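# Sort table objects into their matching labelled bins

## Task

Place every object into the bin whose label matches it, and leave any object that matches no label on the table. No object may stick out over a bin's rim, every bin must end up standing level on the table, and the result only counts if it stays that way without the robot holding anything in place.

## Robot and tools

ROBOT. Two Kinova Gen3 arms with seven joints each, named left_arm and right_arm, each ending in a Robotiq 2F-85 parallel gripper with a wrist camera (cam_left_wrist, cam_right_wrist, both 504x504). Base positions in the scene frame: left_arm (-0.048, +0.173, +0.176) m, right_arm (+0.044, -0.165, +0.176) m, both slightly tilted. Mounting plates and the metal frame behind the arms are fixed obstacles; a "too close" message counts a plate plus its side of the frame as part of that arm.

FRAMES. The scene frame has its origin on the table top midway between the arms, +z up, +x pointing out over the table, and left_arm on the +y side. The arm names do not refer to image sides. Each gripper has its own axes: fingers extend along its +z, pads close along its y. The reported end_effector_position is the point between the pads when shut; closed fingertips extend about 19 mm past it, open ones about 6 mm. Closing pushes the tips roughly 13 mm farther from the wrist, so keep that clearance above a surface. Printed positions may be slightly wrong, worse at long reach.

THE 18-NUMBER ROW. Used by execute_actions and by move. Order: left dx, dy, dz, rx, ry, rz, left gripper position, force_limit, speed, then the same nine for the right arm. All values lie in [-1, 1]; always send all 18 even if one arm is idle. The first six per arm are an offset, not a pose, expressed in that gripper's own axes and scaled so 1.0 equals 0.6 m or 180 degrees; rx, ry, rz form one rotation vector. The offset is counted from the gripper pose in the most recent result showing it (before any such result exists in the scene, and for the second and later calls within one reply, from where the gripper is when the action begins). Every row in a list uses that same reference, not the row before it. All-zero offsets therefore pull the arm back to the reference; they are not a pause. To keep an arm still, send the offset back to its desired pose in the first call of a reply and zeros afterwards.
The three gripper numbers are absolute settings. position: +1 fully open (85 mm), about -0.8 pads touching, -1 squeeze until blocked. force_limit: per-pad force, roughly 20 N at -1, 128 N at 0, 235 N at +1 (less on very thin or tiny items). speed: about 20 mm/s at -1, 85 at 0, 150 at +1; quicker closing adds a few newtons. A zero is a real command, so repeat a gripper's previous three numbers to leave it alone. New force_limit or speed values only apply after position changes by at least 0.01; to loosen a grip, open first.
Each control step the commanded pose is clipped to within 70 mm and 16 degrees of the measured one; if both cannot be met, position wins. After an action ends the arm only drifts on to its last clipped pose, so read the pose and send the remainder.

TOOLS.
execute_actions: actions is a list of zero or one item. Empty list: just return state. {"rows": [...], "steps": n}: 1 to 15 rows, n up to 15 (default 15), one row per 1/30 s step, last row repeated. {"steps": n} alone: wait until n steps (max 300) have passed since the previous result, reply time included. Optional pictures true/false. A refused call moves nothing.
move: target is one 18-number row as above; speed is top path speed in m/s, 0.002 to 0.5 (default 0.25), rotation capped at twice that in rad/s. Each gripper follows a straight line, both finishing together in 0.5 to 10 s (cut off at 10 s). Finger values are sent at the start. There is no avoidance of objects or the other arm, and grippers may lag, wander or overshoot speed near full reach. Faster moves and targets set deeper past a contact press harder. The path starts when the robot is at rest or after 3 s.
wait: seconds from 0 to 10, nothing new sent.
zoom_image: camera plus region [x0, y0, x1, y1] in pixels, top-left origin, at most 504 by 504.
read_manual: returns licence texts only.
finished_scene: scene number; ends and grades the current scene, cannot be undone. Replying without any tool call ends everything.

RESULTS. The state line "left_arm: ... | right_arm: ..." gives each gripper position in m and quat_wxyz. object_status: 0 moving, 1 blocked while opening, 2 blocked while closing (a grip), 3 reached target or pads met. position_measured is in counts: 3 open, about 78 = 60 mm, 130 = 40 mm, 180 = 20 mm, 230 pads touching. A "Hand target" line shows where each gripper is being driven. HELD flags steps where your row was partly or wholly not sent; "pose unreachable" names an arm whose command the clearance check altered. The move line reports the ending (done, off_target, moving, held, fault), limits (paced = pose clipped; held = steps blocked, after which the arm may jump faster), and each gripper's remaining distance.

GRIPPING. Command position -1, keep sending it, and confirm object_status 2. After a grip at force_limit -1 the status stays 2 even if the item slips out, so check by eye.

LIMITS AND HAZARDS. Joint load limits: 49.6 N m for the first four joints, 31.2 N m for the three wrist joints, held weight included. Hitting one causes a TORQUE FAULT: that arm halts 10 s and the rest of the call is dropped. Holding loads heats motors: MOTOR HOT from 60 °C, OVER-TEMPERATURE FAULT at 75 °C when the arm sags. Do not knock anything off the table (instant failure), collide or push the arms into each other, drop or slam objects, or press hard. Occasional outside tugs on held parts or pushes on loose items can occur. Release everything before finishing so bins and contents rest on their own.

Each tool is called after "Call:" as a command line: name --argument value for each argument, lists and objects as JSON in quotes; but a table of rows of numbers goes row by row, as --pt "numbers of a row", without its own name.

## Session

Call:
execute_actions --actions '[]'

Scene clock: 0.00 s of 4800.00 s.
left_arm: end_effector_position=(+0.2716, +0.3804, +0.2358) position_measured=3 object_status=3 end_effector_quat_wxyz=(+0.097, -0.178, +0.790, +0.579) | right_arm: end_effector_position=(+0.3673, +0.0205, +0.3598) position_measured=3 object_status=3 end_effector_quat_wxyz=(-0.130, +0.970, -0.017, -0.204)
Joint positions: left_arm=[ 0.611  1.216 -0.579  2.108 -1.043  0.743  3.356] | right_arm=[ 0.08   0.615 -0.716  1.688 -0.025  1.21   4.179]
Joint velocities: left_arm=[0.001 0.    0.    0.    0.001 0.001 0.   ] | right_arm=[-0.001 -0.    -0.    -0.002 -0.001  0.     0.   ]
Hand target (left_arm): +0.272, +0.380, +0.236; +0.097, -0.178, +0.790, +0.579
Hand target (right_arm): +0.367, +0.020, +0.360; -0.130, +0.970, -0.017, -0.204

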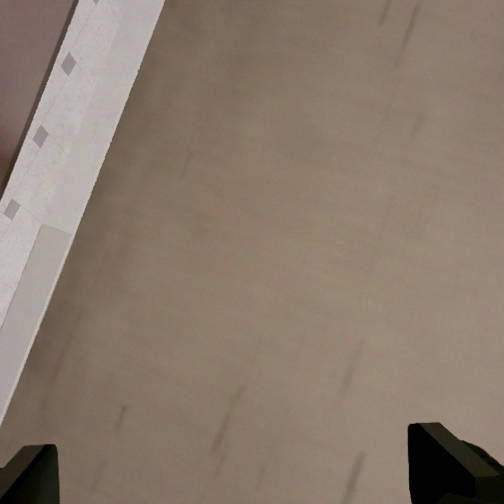

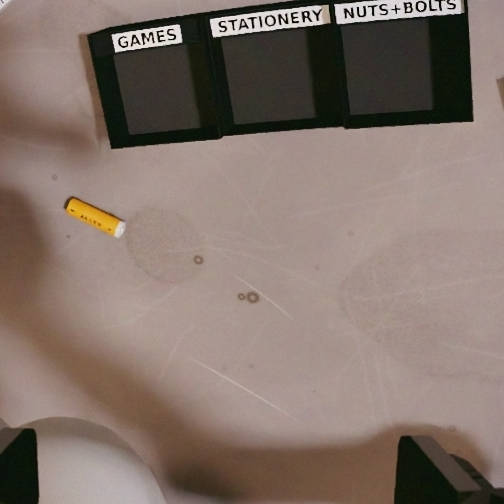

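Call:
move --target '[0,0,0,0,0,0,1,0,0,0.002,0.48,-0.397,-0.083,0.131,-0.011,1,0,0]' --speed 0.3

Call:
move --target '[-0.362,0.255,-0.277,0.397,0.066,0.122,1,0,0,-0.3,0.15,0,0,0,0,1,0,0]' --speed 0.4

Scene clock: 10.50 s of 4800.00 s.
left_arm: end_effector_position=(+0.2716, +0.3804, +0.2358) position_measured=3 object_status=3 end_effector_quat_wxyz=(+0.097, -0.178, +0.790, +0.579) | right_arm: end_effector_position=(+0.4368, -0.3187, +0.4987) position_measured=3 object_status=3 end_effector_quat_wxyz=(-0.001, +1.000, -0.000, -0.000)
Joint positions: left_arm=[ 0.611  1.216 -0.579  2.108 -1.043  0.743  3.356] | right_arm=[ 0.626  0.297 -0.572  1.471  0.178  1.417  4.84 ]
Joint velocities: left_arm=[-0.    -0.    -0.    -0.    -0.     0.     0.001] | right_arm=[ 0.006 -0.     0.005 -0.001 -0.002 -0.001  0.001]
Hand target (left_arm): +0.272, +0.380, +0.236; +0.097, -0.178, +0.790, +0.579
Hand target (right_arm): +0.437, -0.319, +0.499; -0.001, +1.000, -0.000, -0.000
Off the commanded pose (left_arm): 0.000 m, 0 deg.
Off the commanded pose (right_arm): 0.001 m, 0 deg.
After step 90, 5.83 s passed at rest.
move: done

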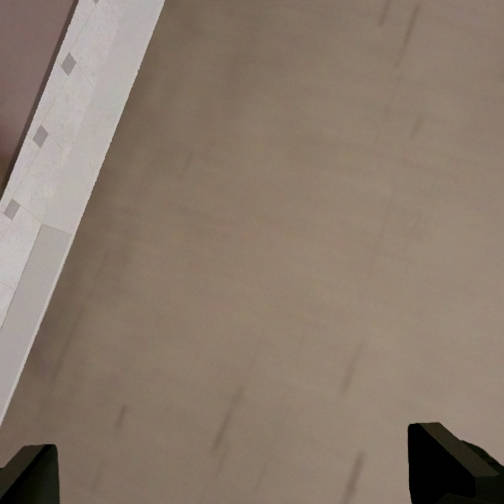

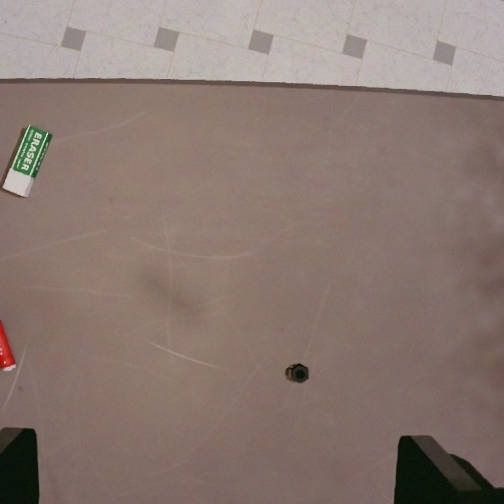

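Scene clock: 13.13 s of 4800.00 s.
left_arm: end_effector_position=(+0.4192, +0.2991, +0.4995) position_measured=3 object_status=3 end_effector_quat_wxyz=(+0.000, +0.003, +1.000, -0.004) | right_arm: end_effector_position=(+0.2570, -0.4084, +0.4984) position_measured=3 object_status=3 end_effector_quat_wxyz=(-0.002, +1.000, -0.000, +0.000)
Joint positions: left_arm=[-0.18   0.414 -0.222  1.261  0.079  1.468  1.195] | right_arm=[ 1.048  0.027 -0.386  1.758  0.021  1.347  5.45 ]
Joint velocities: left_arm=[-0.002  0.005 -0.001 -0.001  0.001  0.001 -0.   ] | right_arm=[ 0.001 -0.    -0.    -0.002  0.001  0.001 -0.   ]
Hand target (left_arm): +0.419, +0.299, +0.499; +0.000, +0.002, +1.000, -0.004
Hand target (right_arm): +0.257, -0.408, +0.498; -0.002, +1.000, -0.000, +0.000
Off the commanded pose (left_arm): 0.001 m, 0 deg.
Off the commanded pose (right_arm): 0.000 m, 0 deg.
move: done; limits=paced

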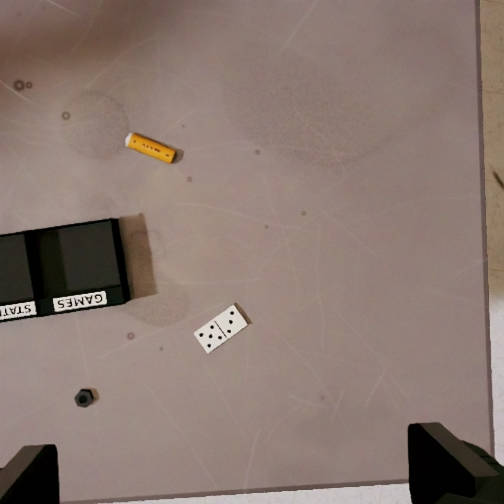

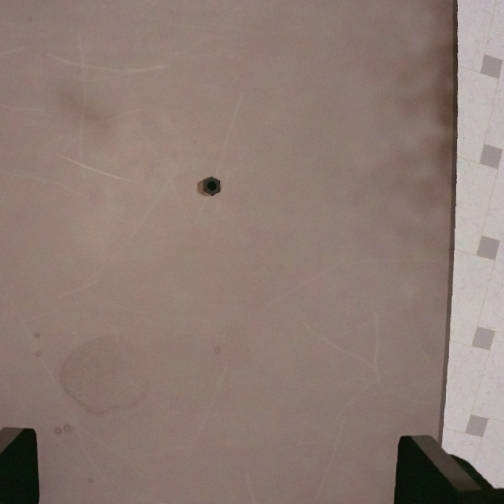

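Call:
move --target '[-0.08,-0.42,0,0,0,0,1,0,0,0.15,-0.018,0.71,0,0,0,0,-0.7,0]' --speed 0.4

Scene clock: 17.67 s of 4800.00 s.
left_arm: end_effector_position=(+0.4658, +0.0474, +0.5006) position_measured=3 object_status=3 end_effector_quat_wxyz=(-0.001, +0.003, +1.000, -0.003) | right_arm: end_effector_position=(+0.3466, -0.3972, +0.0732) position_measured=128 object_status=3 end_effector_quat_wxyz=(-0.001, +1.000, -0.000, -0.001)
Joint positions: left_arm=[ 0.257  0.54  -0.127  1.065  0.051  1.541  1.733] | right_arm=[ 0.547  0.959 -0.063  2.072  0.58   0.121  4.727]
Joint velocities: left_arm=[-0.001  0.001 -0.     0.    -0.     0.    -0.001] | right_arm=[-0.004  0.003  0.     0.001  0.001 -0.002 -0.   ]
Hand target (left_arm): +0.466, +0.047, +0.501; -0.001, +0.003, +1.000, -0.003
Hand target (right_arm): +0.347, -0.397, +0.073; -0.001, +1.000, -0.000, -0.001
Off the commanded pose (left_arm): 0.001 m, 0 deg.
Off the commanded pose (right_arm): 0.001 m, 0 deg.
move: done; limits=paced

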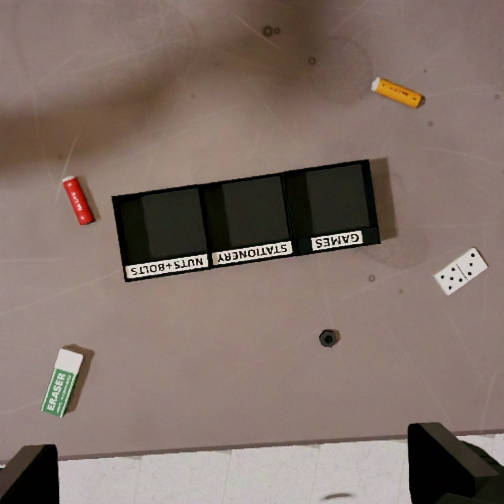

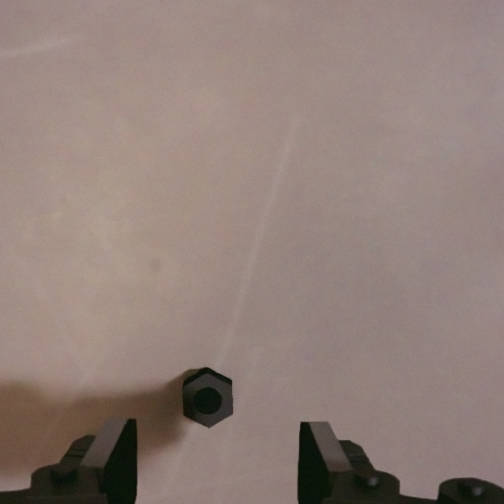

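Call:
move --target '[0.022,0.425,0.69,0,0,0.317,0.1,-0.7,0,0.003,-0.005,0.085,0,0,-0.01,0,-0.7,0]' --speed 0.4

Call:
move --target '[0,0,0,0,0,0,0.1,-0.7,0,0,0,0,0,0,0,-1,-0.7,0]'

Scene clock: 25.30 s of 4800.00 s.
left_arm: end_effector_position=(+0.4547, +0.3009, +0.0857) position_measured=117 object_status=3 end_effector_quat_wxyz=(+0.001, +0.479, +0.878, -0.002) | right_arm: end_effector_position=(+0.3485, -0.3942, +0.0223) position_measured=128 object_status=3 end_effector_quat_wxyz=(-0.001, +1.000, +0.015, -0.001)
Joint positions: left_arm=[-0.331  1.037  0.028  1.589 -0.077  0.509  0.342] | right_arm=[0.484 1.096 0.014 2.031 0.592 0.004 4.721]
Joint velocities: left_arm=[-0.004  0.004  0.     0.     0.    -0.001  0.001] | right_arm=[-0.001  0.     0.    -0.001  0.    -0.001  0.   ]
Hand target (left_arm): +0.455, +0.301, +0.086; +0.001, +0.479, +0.878, -0.002
Hand target (right_arm): +0.348, -0.394, +0.022; -0.001, +1.000, +0.015, -0.001
Off the commanded pose (left_arm): 0.002 m, 0 deg.
Off the commanded pose (right_arm): 0.000 m, 0 deg.
After step 90, 2.70 s passed at rest.
move: done

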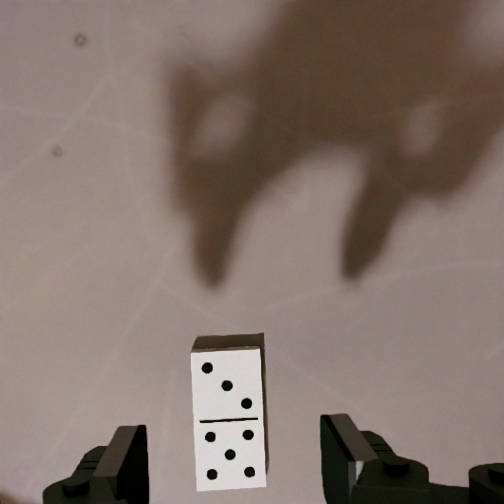

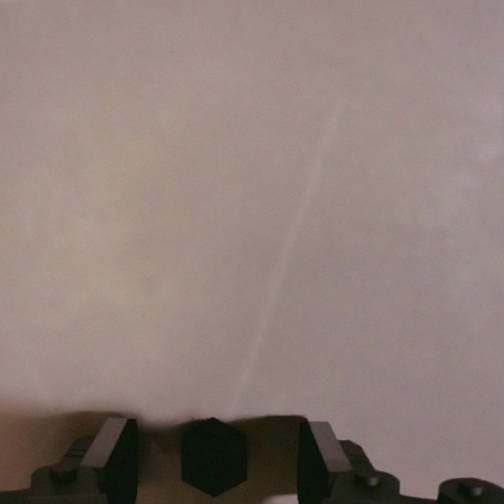

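Scene clock: 25.90 s of 4800.00 s.
left_arm: end_effector_position=(+0.4547, +0.3009, +0.0857) position_measured=117 object_status=3 end_effector_quat_wxyz=(+0.001, +0.479, +0.878, -0.002) | right_arm: end_effector_position=(+0.3485, -0.3942, +0.0224) position_measured=198 object_status=2 end_effector_quat_wxyz=(-0.001, +1.000, +0.015, -0.001)
Joint positions: left_arm=[-0.331  1.037  0.028  1.589 -0.077  0.509  0.342] | right_arm=[0.484 1.096 0.014 2.031 0.592 0.005 4.721]
Joint velocities: left_arm=[ 0.001 -0.001  0.    -0.    -0.     0.001 -0.   ] | right_arm=[ 0.001 -0.    -0.    -0.    -0.001 -0.     0.   ]
Hand target (left_arm): +0.455, +0.301, +0.086; +0.001, +0.479, +0.878, -0.002
Hand target (right_arm): +0.349, -0.394, +0.022; -0.001, +1.000, +0.015, -0.001
Off the commanded pose (left_arm): 0.000 m, 0 deg.
Off the commanded pose (right_arm): 0.000 m, 0 deg.
move: done

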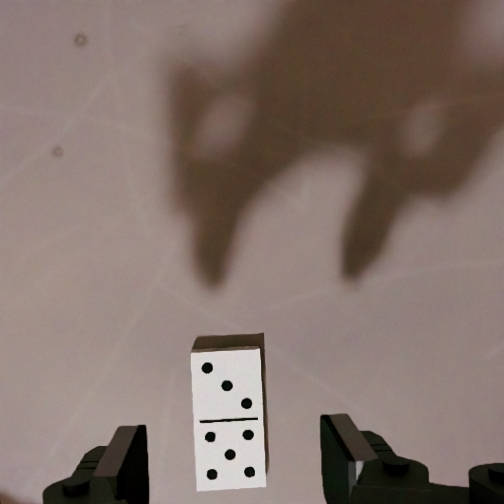

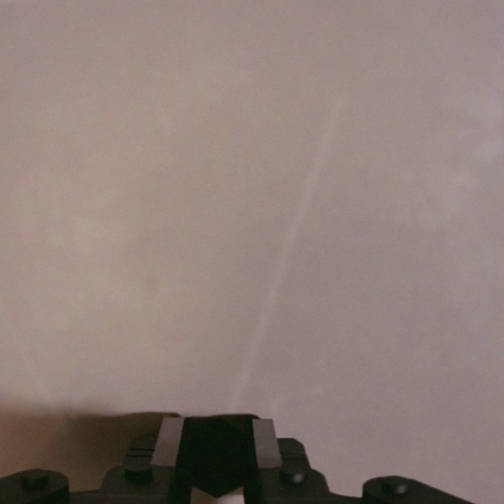

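Call:
move --target '[-0.01,0,0.103,0,0,0,0.1,-0.7,0,0.06,-0.03,-0.13,0,0,0,-1,-0.7,0]' --speed 0.15

Scene clock: 28.73 s of 4800.00 s.
left_arm: end_effector_position=(+0.4582, +0.2958, +0.0242) position_measured=117 object_status=3 end_effector_quat_wxyz=(+0.001, +0.479, +0.878, -0.002) | right_arm: end_effector_position=(+0.3837, -0.3750, +0.1001) position_measured=198 object_status=2 end_effector_quat_wxyz=(-0.001, +1.000, +0.016, -0.001)
Joint positions: left_arm=[-0.317  1.17   0.02   1.537 -0.077  0.428  0.353] | right_arm=[ 0.503  0.9   -0.141  2.023  0.536  0.249  4.717]
Joint velocities: left_arm=[-0.002  0.003  0.001 -0.     0.     0.     0.001] | right_arm=[ 0.003 -0.006 -0.    -0.    -0.    -0.001  0.   ]
Hand target (left_arm): +0.458, +0.296, +0.024; +0.001, +0.479, +0.878, -0.002
Hand target (right_arm): +0.384, -0.375, +0.100; -0.001, +1.000, +0.015, -0.001
Off the commanded pose (left_arm): 0.000 m, 0 deg.
Off the commanded pose (right_arm): 0.000 m, 0 deg.
move: done

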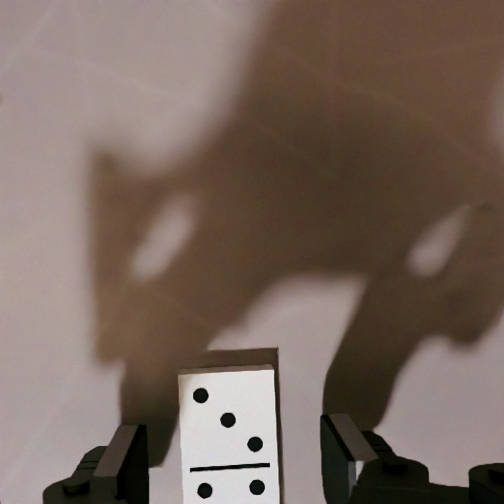

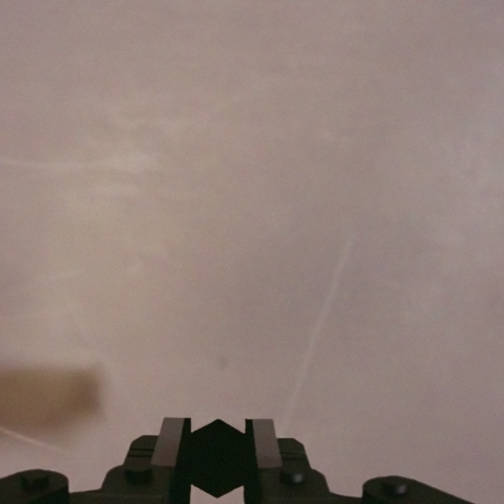

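Call:
move --target '[0,-0.002,0.006,0,0,0,0.1,-0.7,0,0.01,-0.61,-0.04,0,0,-0.023,-1,-0.7,0]' --speed 0.35

Call:
move --target '[0,0,0,0,0,0,-1,-0.7,0,0,0,0,0,0,0,-1,-0.7,0]'

Scene clock: 33.67 s of 4800.00 s.
left_arm: end_effector_position=(+0.4572, +0.2951, +0.0206) position_measured=117 object_status=3 end_effector_quat_wxyz=(+0.001, +0.479, +0.878, -0.002) | right_arm: end_effector_position=(+0.3789, -0.0101, +0.1251) position_measured=198 object_status=2 end_effector_quat_wxyz=(-0.001, +0.999, +0.051, +0.000)
Joint positions: left_arm=[-0.316  1.177  0.02   1.538 -0.077  0.421  0.354] | right_arm=[-0.571  0.835 -0.029  2.12   0.197  0.198  4.111]
Joint velocities: left_arm=[-0.    -0.001  0.    -0.001  0.    -0.001 -0.002] | right_arm=[-0.008  0.     0.001  0.     0.001  0.002 -0.   ]
Hand target (left_arm): +0.457, +0.295, +0.021; +0.001, +0.479, +0.878, -0.002
Hand target (right_arm): +0.379, -0.010, +0.125; -0.000, +0.999, +0.052, +0.000
Off the commanded pose (left_arm): 0.000 m, 0 deg.
Off the commanded pose (right_arm): 0.001 m, 0 deg.
After step 90, 0.20 s passed at rest.
move: done

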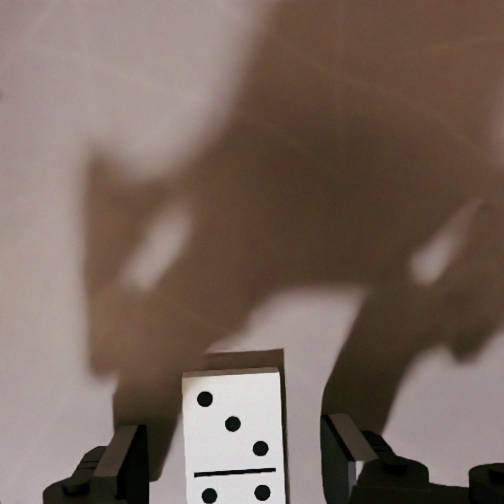

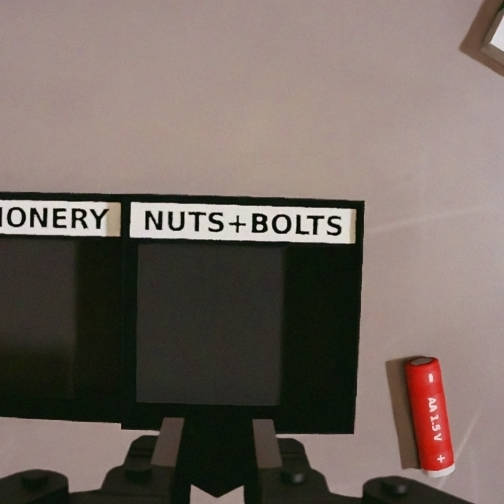

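Scene clock: 34.20 s of 4800.00 s.
left_arm: end_effector_position=(+0.4574, +0.2952, +0.0207) position_measured=173 object_status=2 end_effector_quat_wxyz=(+0.001, +0.479, +0.878, -0.002) | right_arm: end_effector_position=(+0.3789, -0.0101, +0.1251) position_measured=198 object_status=2 end_effector_quat_wxyz=(-0.001, +0.999, +0.051, +0.000)
Joint positions: left_arm=[-0.316  1.177  0.02   1.538 -0.077  0.421  0.354] | right_arm=[-0.571  0.835 -0.029  2.12   0.197  0.198  4.111]
Joint velocities: left_arm=[-0.001  0.     0.     0.001  0.    -0.001  0.001] | right_arm=[ 0.001 -0.     0.     0.     0.     0.    -0.001]
Hand target (left_arm): +0.457, +0.295, +0.021; +0.001, +0.479, +0.878, -0.002
Hand target (right_arm): +0.379, -0.010, +0.125; -0.001, +0.999, +0.051, +0.000
Off the commanded pose (left_arm): 0.000 m, 0 deg.
Off the commanded pose (right_arm): 0.000 m, 0 deg.
move: done

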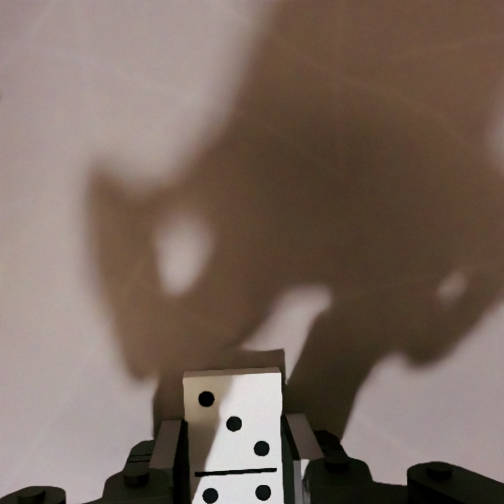

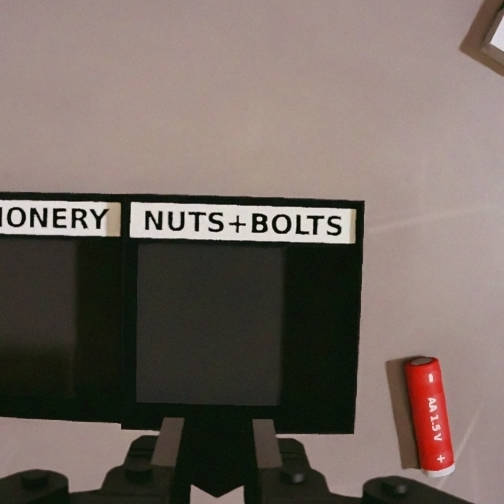

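Call:
move --target '[0,0,-0.08,0,0,0,-1,-0.7,0,0.004,0.011,0.162,0,0,0,-1,-0.7,0]' --speed 0.12

Call:
execute_actions --actions '[{"rows":[[0,0,0,0,0,0,-1,-0.7,0,0,0,0,0,0,0,-0.35,-0.7,0]],"steps":7}]' --pictures false

Call:
move --target '[0,0,-0.05,0,0,-0.15,-1,-0.7,0,0,0,-0.1,0,0,0,-0.35,-0.7,0]' --speed 0.3

Scene clock: 38.40 s of 4800.00 s.
left_arm: end_effector_position=(+0.4572, +0.2953, +0.0686) position_measured=173 object_status=2 end_effector_quat_wxyz=(+0.001, +0.479, +0.878, -0.002) | right_arm: end_effector_position=(+0.3832, -0.0158, +0.0292) position_measured=198 object_status=2 end_effector_quat_wxyz=(-0.001, +0.999, +0.051, +0.001)
Joint positions: left_arm=[-0.318  1.074  0.025  1.576 -0.075  0.485  0.353] | right_arm=[-0.586  1.098  0.023  2.06   0.211 -0.012  4.108]
Joint velocities: left_arm=[ 0.001 -0.001  0.     0.001 -0.    -0.     0.   ] | right_arm=[ 0.     0.     0.     0.001 -0.001 -0.     0.001]
Hand target (left_arm): +0.457, +0.295, +0.069; +0.001, +0.479, +0.878, -0.002
Hand target (right_arm): +0.382, -0.016, +0.028; -0.000, +0.999, +0.051, +0.000
Off the commanded pose (left_arm): 0.000 m, 0 deg.
Off the commanded pose (right_arm): 0.002 m, 0 deg.
After step 90, 0.03 s passed at rest.
move: done

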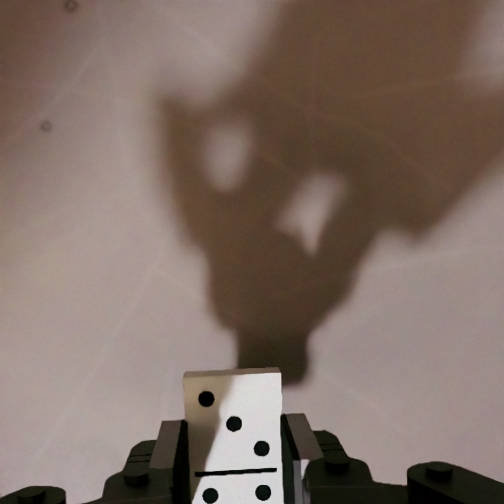

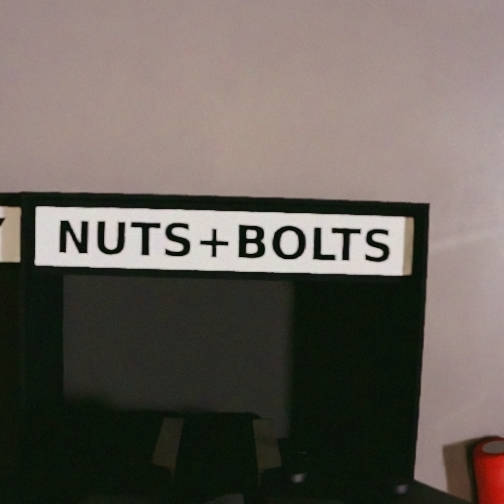

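Scene clock: 38.63 s of 4800.00 s.
left_arm: end_effector_position=(+0.4572, +0.2953, +0.0686) position_measured=173 object_status=2 end_effector_quat_wxyz=(+0.001, +0.479, +0.878, -0.002) | right_arm: end_effector_position=(+0.3833, -0.0157, +0.0293) position_measured=175 object_status=0 end_effector_quat_wxyz=(-0.001, +0.999, +0.051, +0.002)
Joint positions: left_arm=[-0.318  1.074  0.025  1.576 -0.075  0.485  0.353] | right_arm=[-0.586  1.098  0.023  2.06   0.211 -0.012  4.108]
Joint velocities: left_arm=[ 0.002 -0.    -0.     0.     0.    -0.     0.   ] | right_arm=[-0.     0.003 -0.     0.002 -0.     0.002  0.001]
Hand target (left_arm): +0.457, +0.295, +0.069; +0.001, +0.479, +0.878, -0.002
Hand target (right_arm): +0.383, -0.016, +0.029; -0.001, +0.999, +0.051, +0.001
Off the commanded pose (left_arm): 0.000 m, 0 deg.
Off the commanded pose (right_arm): 0.000 m, 0 deg.
Steps of this call (steps 1 to 7: all 7 steps of this action). Readings (end_effector_position | what the end effector reports):
1: left_arm (+0.4572, +0.2953, +0.0686) | right_arm (+0.3834, -0.0157, +0.0294) | left_arm position_measured=173 object_status=2 | right_arm position_measured=198 object_status=0
2: left_arm (+0.4572, +0.2953, +0.0686) | right_arm (+0.3836, -0.0156, +0.0297) | left_arm position_measured=173 object_status=2 | right_arm position_measured=197 object_status=0
4: left_arm (+0.4571, +0.2953, +0.0686) | right_arm (+0.3836, -0.0156, +0.0295) | left_arm position_measured=173 object_status=2 | right_arm position_measured=187 object_status=0
7: the state above

Scene clock: 40.03 s of 4800.00 s.
left_arm: end_effector_position=(+0.4571, +0.2954, +0.0985) position_measured=173 object_status=2 end_effector_quat_wxyz=(+0.001, +0.261, +0.965, -0.003) | right_arm: end_effector_position=(+0.3827, -0.0160, +0.0888) position_measured=173 object_status=3 end_effector_quat_wxyz=(-0.001, +0.999, +0.051, +0.001)
Joint positions: left_arm=[-0.256  1.012 -0.077  1.589  0.104  0.537  0.679] | right_arm=[-0.567  0.935 -0.006  2.106  0.212  0.108  4.113]
Joint velocities: left_arm=[ 0.003 -0.003  0.001 -0.001 -0.001  0.     0.001] | right_arm=[ 0.003 -0.007 -0.     0.    -0.     0.001 -0.   ]
Hand target (left_arm): +0.457, +0.295, +0.099; +0.001, +0.261, +0.965, -0.003
Hand target (right_arm): +0.383, -0.016, +0.089; -0.001, +0.999, +0.051, +0.001
Off the commanded pose (left_arm): 0.000 m, 0 deg.
Off the commanded pose (right_arm): 0.001 m, 0 deg.
move: done

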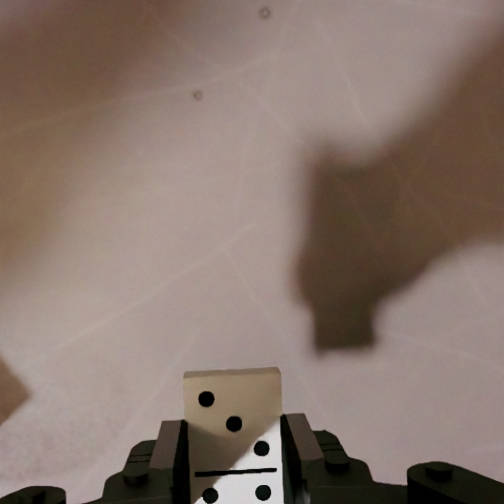

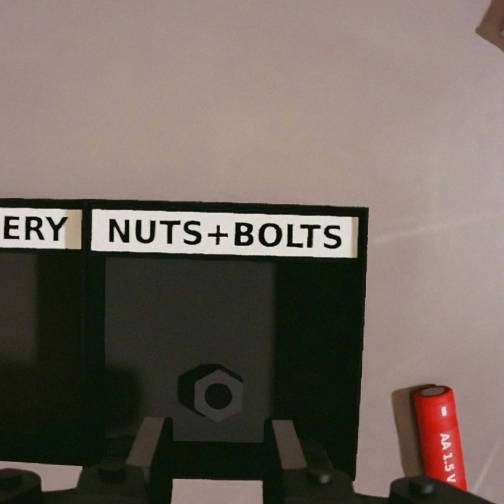

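Call:
move --target '[-0.007,-0.263,0,0,0,-0.2,-1,-0.7,0,0.255,0.21,0,0,0,0.144,0.1,-0.7,0]' --speed 0.3

Scene clock: 44.80 s of 4800.00 s.
left_arm: end_effector_position=(+0.3812, +0.1577, +0.0988) position_measured=173 object_status=2 end_effector_quat_wxyz=(+0.000, -0.051, +0.999, -0.002) | right_arm: end_effector_position=(+0.5477, -0.1250, +0.0890) position_measured=117 object_status=3 end_effector_quat_wxyz=(-0.001, +0.985, -0.174, +0.001)
Joint positions: left_arm=[ 0.092  0.936 -0.188  1.913  0.438  0.326  1.257] | right_arm=[-0.192  1.024 -0.039  1.638  0.11   0.482  4.134]
Joint velocities: left_arm=[ 0.01  -0.001  0.001 -0.001 -0.002  0.     0.002] | right_arm=[ 0.004  0.006  0.001 -0.002 -0.001 -0.     0.001]
Hand target (left_arm): +0.381, +0.157, +0.099; +0.000, -0.050, +0.999, -0.002
Hand target (right_arm): +0.548, -0.125, +0.089; -0.001, +0.985, -0.174, +0.000
Off the commanded pose (left_arm): 0.001 m, 0 deg.
Off the commanded pose (right_arm): 0.001 m, 0 deg.
After step 90, 0.27 s passed at rest.
move: done

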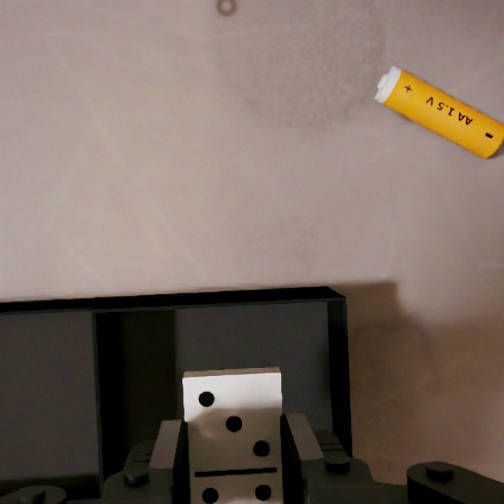

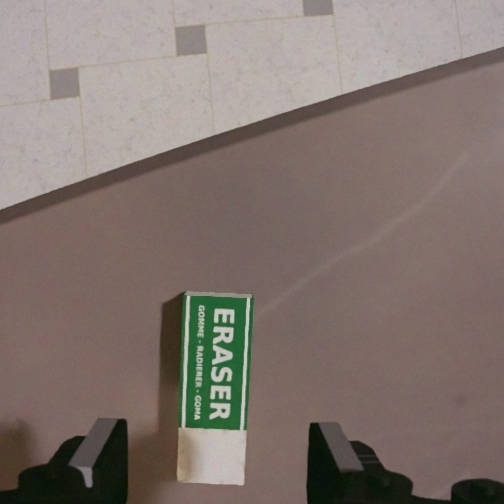

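Call:
move --target '[0.002,-0.003,0.1185,0,0,0,-1,-0.7,0,0.003,-0.002,0.111,0,0,0.005,0.1,-0.7,0]' --speed 0.1

Call:
move --target '[0,0,0,0,0,0,-0.2,-0.7,0,0,0,0,0,0,0,-1,-0.7,0]'

Call:
move --target '[0,0,-0.1,0,0,0,-0.2,-0.7,0,0,0,-0.1,0,0,0,-1,-0.7,0]' --speed 0.2

Scene clock: 48.73 s of 4800.00 s.
left_arm: end_effector_position=(+0.3807, +0.1555, +0.0281) position_measured=173 object_status=2 end_effector_quat_wxyz=(+0.000, -0.051, +0.999, -0.002) | right_arm: end_effector_position=(+0.5503, -0.1243, +0.0228) position_measured=117 object_status=3 end_effector_quat_wxyz=(-0.001, +0.983, -0.181, +0.001)
Joint positions: left_arm=[ 0.043  1.104 -0.111  1.869  0.467  0.187  1.227] | right_arm=[-0.198  1.169 -0.026  1.582  0.11   0.391  4.118]
Joint velocities: left_arm=[-0.003  0.008 -0.     0.     0.     0.001 -0.002] | right_arm=[ 0.     0.006 -0.    -0.     0.     0.     0.001]
Hand target (left_arm): +0.380, +0.156, +0.028; -0.000, -0.051, +0.999, -0.002
Hand target (right_arm): +0.550, -0.124, +0.022; -0.001, +0.983, -0.181, +0.001
Off the commanded pose (left_arm): 0.001 m, 0 deg.
Off the commanded pose (right_arm): 0.001 m, 0 deg.
move: done

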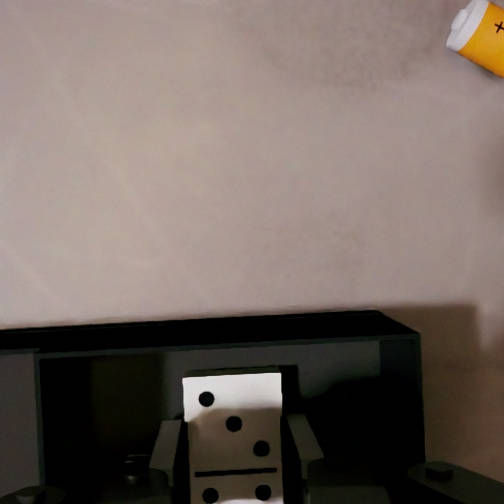

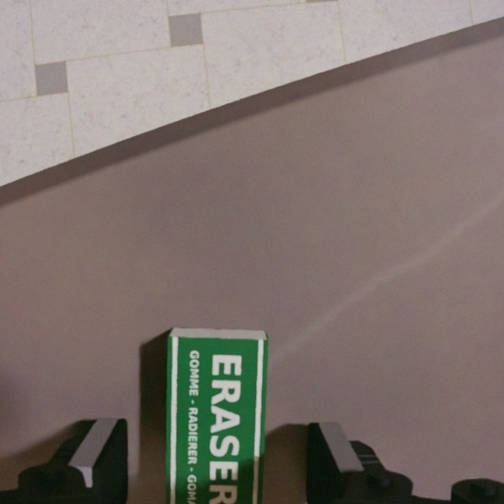

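Scene clock: 49.27 s of 4800.00 s.
left_arm: end_effector_position=(+0.3807, +0.1555, +0.0281) position_measured=154 object_status=3 end_effector_quat_wxyz=(+0.000, -0.051, +0.999, -0.002) | right_arm: end_effector_position=(+0.5504, -0.1242, +0.0229) position_measured=176 object_status=2 end_effector_quat_wxyz=(-0.001, +0.983, -0.181, +0.001)
Joint positions: left_arm=[ 0.043  1.103 -0.111  1.869  0.467  0.187  1.227] | right_arm=[-0.198  1.169 -0.026  1.582  0.11   0.391  4.118]
Joint velocities: left_arm=[-0.    -0.     0.     0.     0.002 -0.     0.001] | right_arm=[ 0.    -0.     0.    -0.001  0.    -0.     0.   ]
Hand target (left_arm): +0.381, +0.155, +0.028; +0.000, -0.051, +0.999, -0.002
Hand target (right_arm): +0.550, -0.124, +0.023; -0.001, +0.983, -0.181, +0.001
Off the commanded pose (left_arm): 0.000 m, 0 deg.
Off the commanded pose (right_arm): 0.000 m, 0 deg.
move: done

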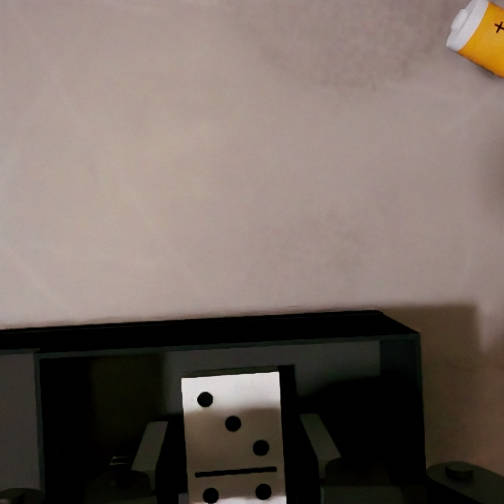

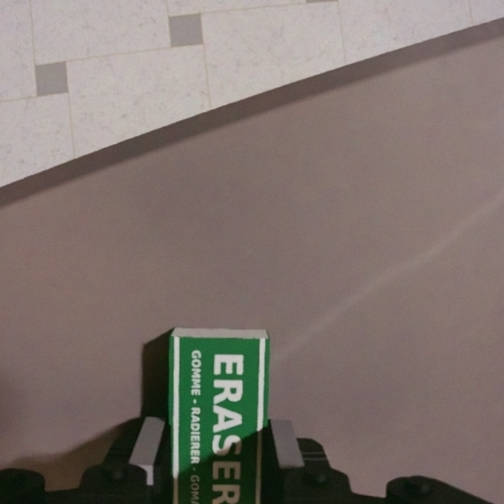

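Scene clock: 50.10 s of 4800.00 s.
left_arm: end_effector_position=(+0.3803, +0.1557, +0.0879) position_measured=154 object_status=3 end_effector_quat_wxyz=(+0.000, -0.051, +0.999, -0.002) | right_arm: end_effector_position=(+0.5500, -0.1244, +0.0826) position_measured=176 object_status=2 end_effector_quat_wxyz=(-0.001, +0.983, -0.181, +0.001)
Joint positions: left_arm=[ 0.087  0.961 -0.174  1.911  0.446  0.3    1.253] | right_arm=[-0.194  1.04  -0.035  1.626  0.104  0.477  4.123]
Joint velocities: left_arm=[ 0.001 -0.006  0.     0.    -0.     0.     0.001] | right_arm=[-0.001 -0.004  0.     0.001  0.     0.    -0.   ]
Hand target (left_arm): +0.381, +0.156, +0.088; +0.000, -0.051, +0.999, -0.002
Hand target (right_arm): +0.550, -0.124, +0.083; -0.001, +0.983, -0.181, +0.001
Off the commanded pose (left_arm): 0.000 m, 0 deg.
Off the commanded pose (right_arm): 0.000 m, 0 deg.
move: done

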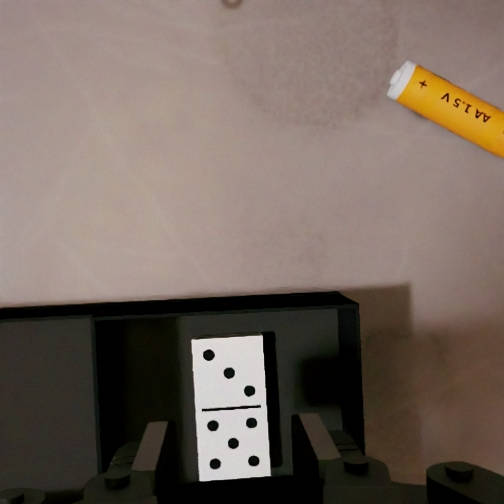

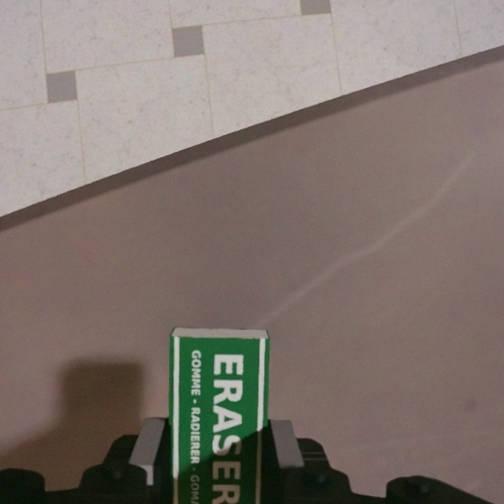

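Call:
move --target '[-0.23,-0.028,0,0,0,0,0,-0.7,0,-0.048,0.34,-0.03,0,0,0.351,-1,-0.7,0]' --speed 0.45

Scene clock: 54.00 s of 4800.00 s.
left_arm: end_effector_position=(+0.5196, +0.1526, +0.0887) position_measured=129 object_status=3 end_effector_quat_wxyz=(+0.000, -0.051, +0.999, -0.003) | right_arm: end_effector_position=(+0.4502, -0.3043, +0.0997) position_measured=176 object_status=2 end_effector_quat_wxyz=(-0.002, +0.743, -0.670, -0.000)
Joint positions: left_arm=[ 0.129  1.118 -0.285  1.378  0.383  0.695  1.395] | right_arm=[ 0.11   0.926  0.108  1.927 -0.249  0.292  3.738]
Joint velocities: left_arm=[ 0.001  0.005  0.    -0.002 -0.     0.001  0.   ] | right_arm=[ 0.006 -0.002  0.     0.001 -0.001  0.001  0.001]
Hand target (left_arm): +0.519, +0.153, +0.088; +0.000, -0.051, +0.999, -0.003
Hand target (right_arm): +0.450, -0.305, +0.100; -0.002, +0.743, -0.670, -0.000
Off the commanded pose (left_arm): 0.001 m, 0 deg.
Off the commanded pose (right_arm): 0.001 m, 0 deg.
move: done

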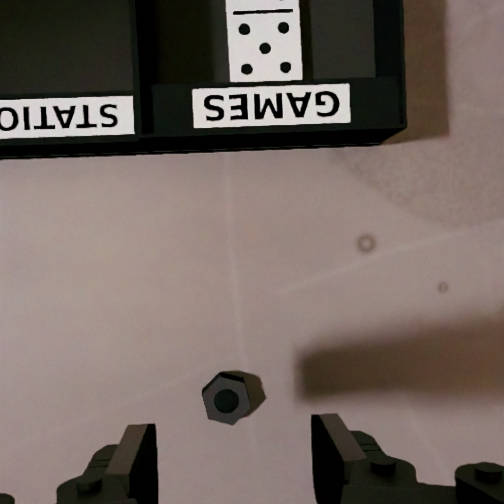

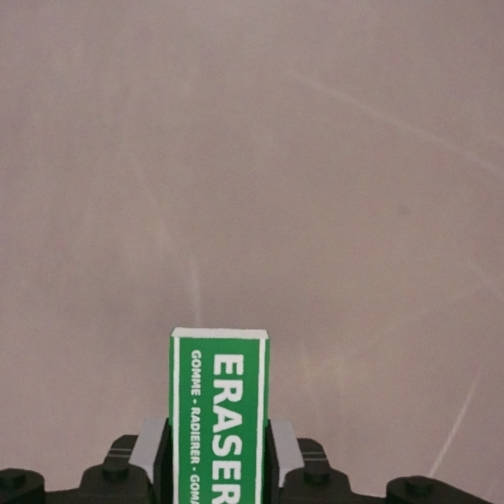

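Call:
move --target '[0,-0.003,0.1125,0,0,-0.06,0,-0.7,0,0,0,0,0,0,0,-1,-0.7,0]' --speed 0.12

Call:
move --target '[0,0,0,0,0,0,-1,-0.7,0,0,0,0,0,0,0,-1,-0.7,0]'

Call:
move --target '[0,0,-0.09,0,0,0.06,-1,-0.7,0,0,0,0,0,0,0,-1,-0.7,0]'

Scene clock: 57.40 s of 4800.00 s.
left_arm: end_effector_position=(+0.5202, +0.1506, +0.0214) position_measured=129 object_status=3 end_effector_quat_wxyz=(+0.000, -0.144, +0.990, -0.003) | right_arm: end_effector_position=(+0.4502, -0.3043, +0.0997) position_measured=176 object_status=2 end_effector_quat_wxyz=(-0.002, +0.743, -0.670, -0.000)
Joint positions: left_arm=[ 0.134  1.254 -0.295  1.326  0.467  0.622  1.533] | right_arm=[ 0.11   0.926  0.108  1.927 -0.248  0.292  3.738]
Joint velocities: left_arm=[ 0.     0.004  0.    -0.002 -0.001 -0.001  0.   ] | right_arm=[-0.001 -0.    -0.    -0.002  0.    -0.001 -0.   ]
Hand target (left_arm): +0.520, +0.151, +0.021; +0.000, -0.144, +0.990, -0.003
Hand target (right_arm): +0.450, -0.304, +0.100; -0.002, +0.743, -0.670, -0.000
Off the commanded pose (left_arm): 0.000 m, 0 deg.
Off the commanded pose (right_arm): 0.000 m, 0 deg.
move: done

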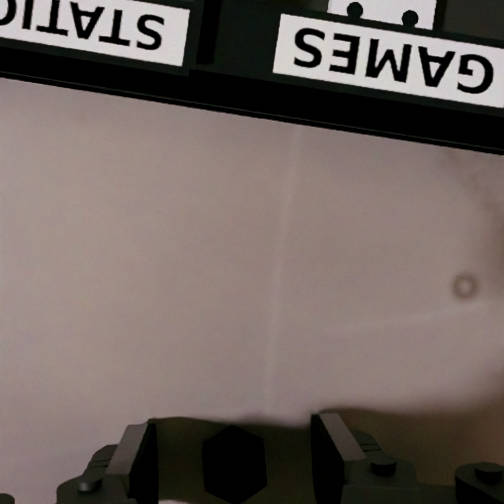

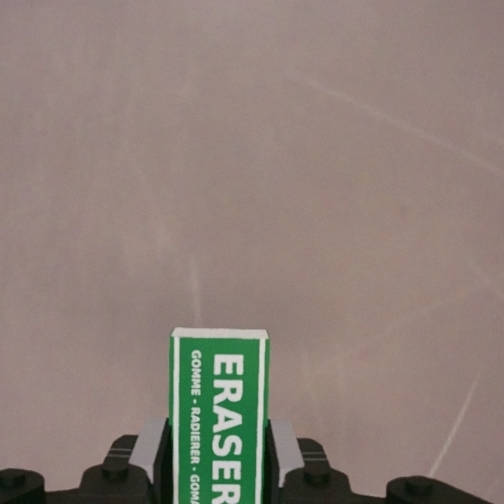

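Scene clock: 57.97 s of 4800.00 s.
left_arm: end_effector_position=(+0.5203, +0.1506, +0.0216) position_measured=197 object_status=2 end_effector_quat_wxyz=(+0.001, -0.144, +0.990, -0.003) | right_arm: end_effector_position=(+0.4502, -0.3043, +0.0997) position_measured=176 object_status=2 end_effector_quat_wxyz=(-0.002, +0.743, -0.670, -0.000)
Joint positions: left_arm=[ 0.134  1.254 -0.295  1.326  0.467  0.622  1.533] | right_arm=[ 0.11   0.926  0.108  1.927 -0.248  0.292  3.738]
Joint velocities: left_arm=[ 0.002 -0.     0.    -0.     0.001  0.    -0.   ] | right_arm=[0.001 0.    0.    0.001 0.    0.001 0.   ]
Hand target (left_arm): +0.520, +0.151, +0.021; +0.000, -0.144, +0.990, -0.003
Hand target (right_arm): +0.450, -0.304, +0.100; -0.002, +0.743, -0.670, -0.000
Off the commanded pose (left_arm): 0.000 m, 0 deg.
Off the commanded pose (right_arm): 0.000 m, 0 deg.
move: done

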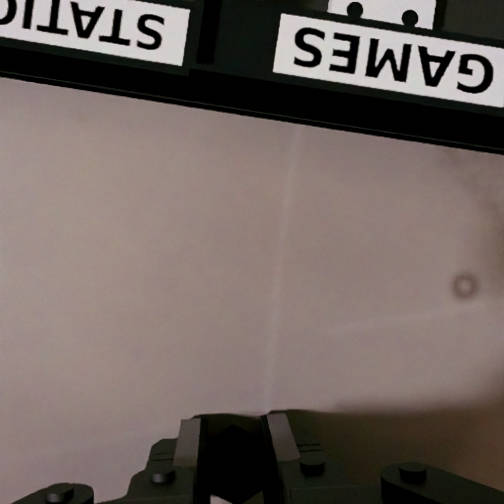

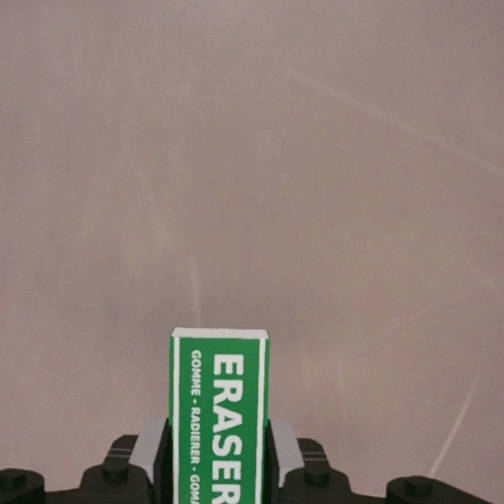

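Scene clock: 58.73 s of 4800.00 s.
left_arm: end_effector_position=(+0.5198, +0.1508, +0.0752) position_measured=197 object_status=2 end_effector_quat_wxyz=(+0.001, -0.050, +0.999, -0.003) | right_arm: end_effector_position=(+0.4502, -0.3043, +0.0997) position_measured=176 object_status=2 end_effector_quat_wxyz=(-0.002, +0.743, -0.670, -0.000)
Joint positions: left_arm=[ 0.129  1.144 -0.28   1.369  0.39   0.677  1.394] | right_arm=[ 0.11   0.926  0.108  1.927 -0.248  0.292  3.738]
Joint velocities: left_arm=[-0.001 -0.007 -0.001  0.001  0.001  0.     0.001] | right_arm=[-0.     0.     0.     0.001  0.     0.    -0.001]
Hand target (left_arm): +0.520, +0.151, +0.076; +0.001, -0.051, +0.999, -0.003
Hand target (right_arm): +0.450, -0.304, +0.100; -0.002, +0.743, -0.670, -0.000
Off the commanded pose (left_arm): 0.001 m, 0 deg.
Off the commanded pose (right_arm): 0.000 m, 0 deg.
move: done

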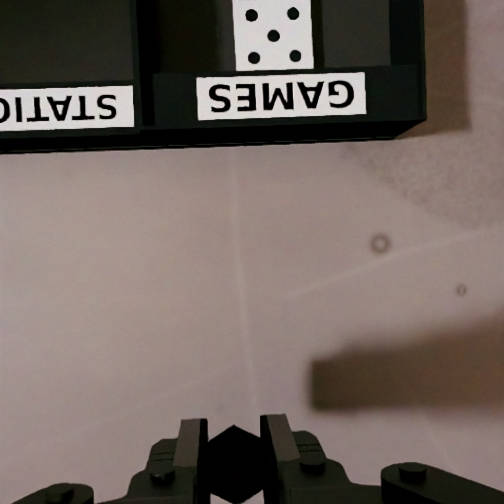

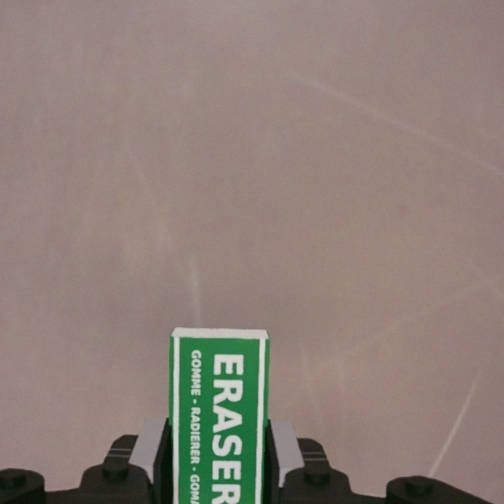

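Call:
move --target '[0.21,-0.252,-0.015,0,0,0,-1,-0.7,0,0.08,0,0,0,0,0,-1,-0.7,0]' --speed 0.3

Scene clock: 61.40 s of 4800.00 s.
left_arm: end_effector_position=(+0.4099, -0.0112, +0.0843) position_measured=197 object_status=2 end_effector_quat_wxyz=(+0.000, -0.051, +0.999, -0.002) | right_arm: end_effector_position=(+0.4553, -0.3519, +0.0995) position_measured=176 object_status=2 end_effector_quat_wxyz=(-0.002, +0.743, -0.669, -0.000)
Joint positions: left_arm=[ 0.485  1.042 -0.268  1.67   0.468  0.492  1.623] | right_arm=[ 0.211  0.942  0.109  1.851 -0.215  0.35   3.802]
Joint velocities: left_arm=[ 0.014 -0.003  0.002  0.002 -0.004 -0.     0.004] | right_arm=[ 0.002  0.001  0.     0.002 -0.001  0.     0.001]
Hand target (left_arm): +0.410, -0.012, +0.084; +0.000, -0.051, +0.999, -0.002
Hand target (right_arm): +0.455, -0.352, +0.100; -0.002, +0.743, -0.670, -0.000
Off the commanded pose (left_arm): 0.001 m, 0 deg.
Off the commanded pose (right_arm): 0.000 m, 0 deg.
move: done

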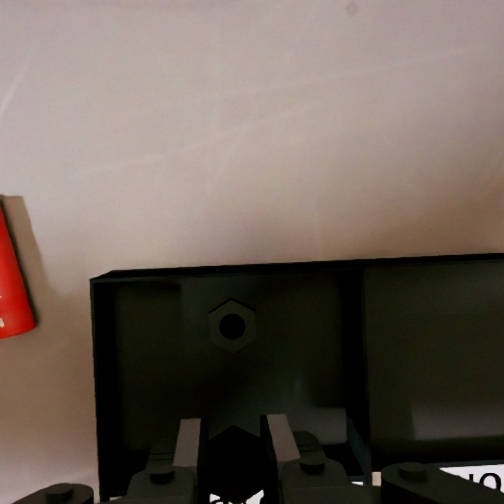

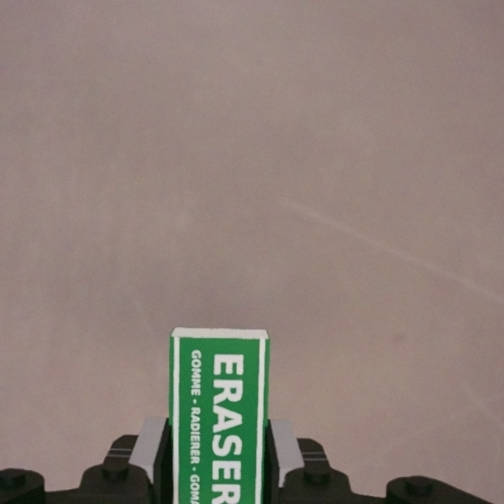

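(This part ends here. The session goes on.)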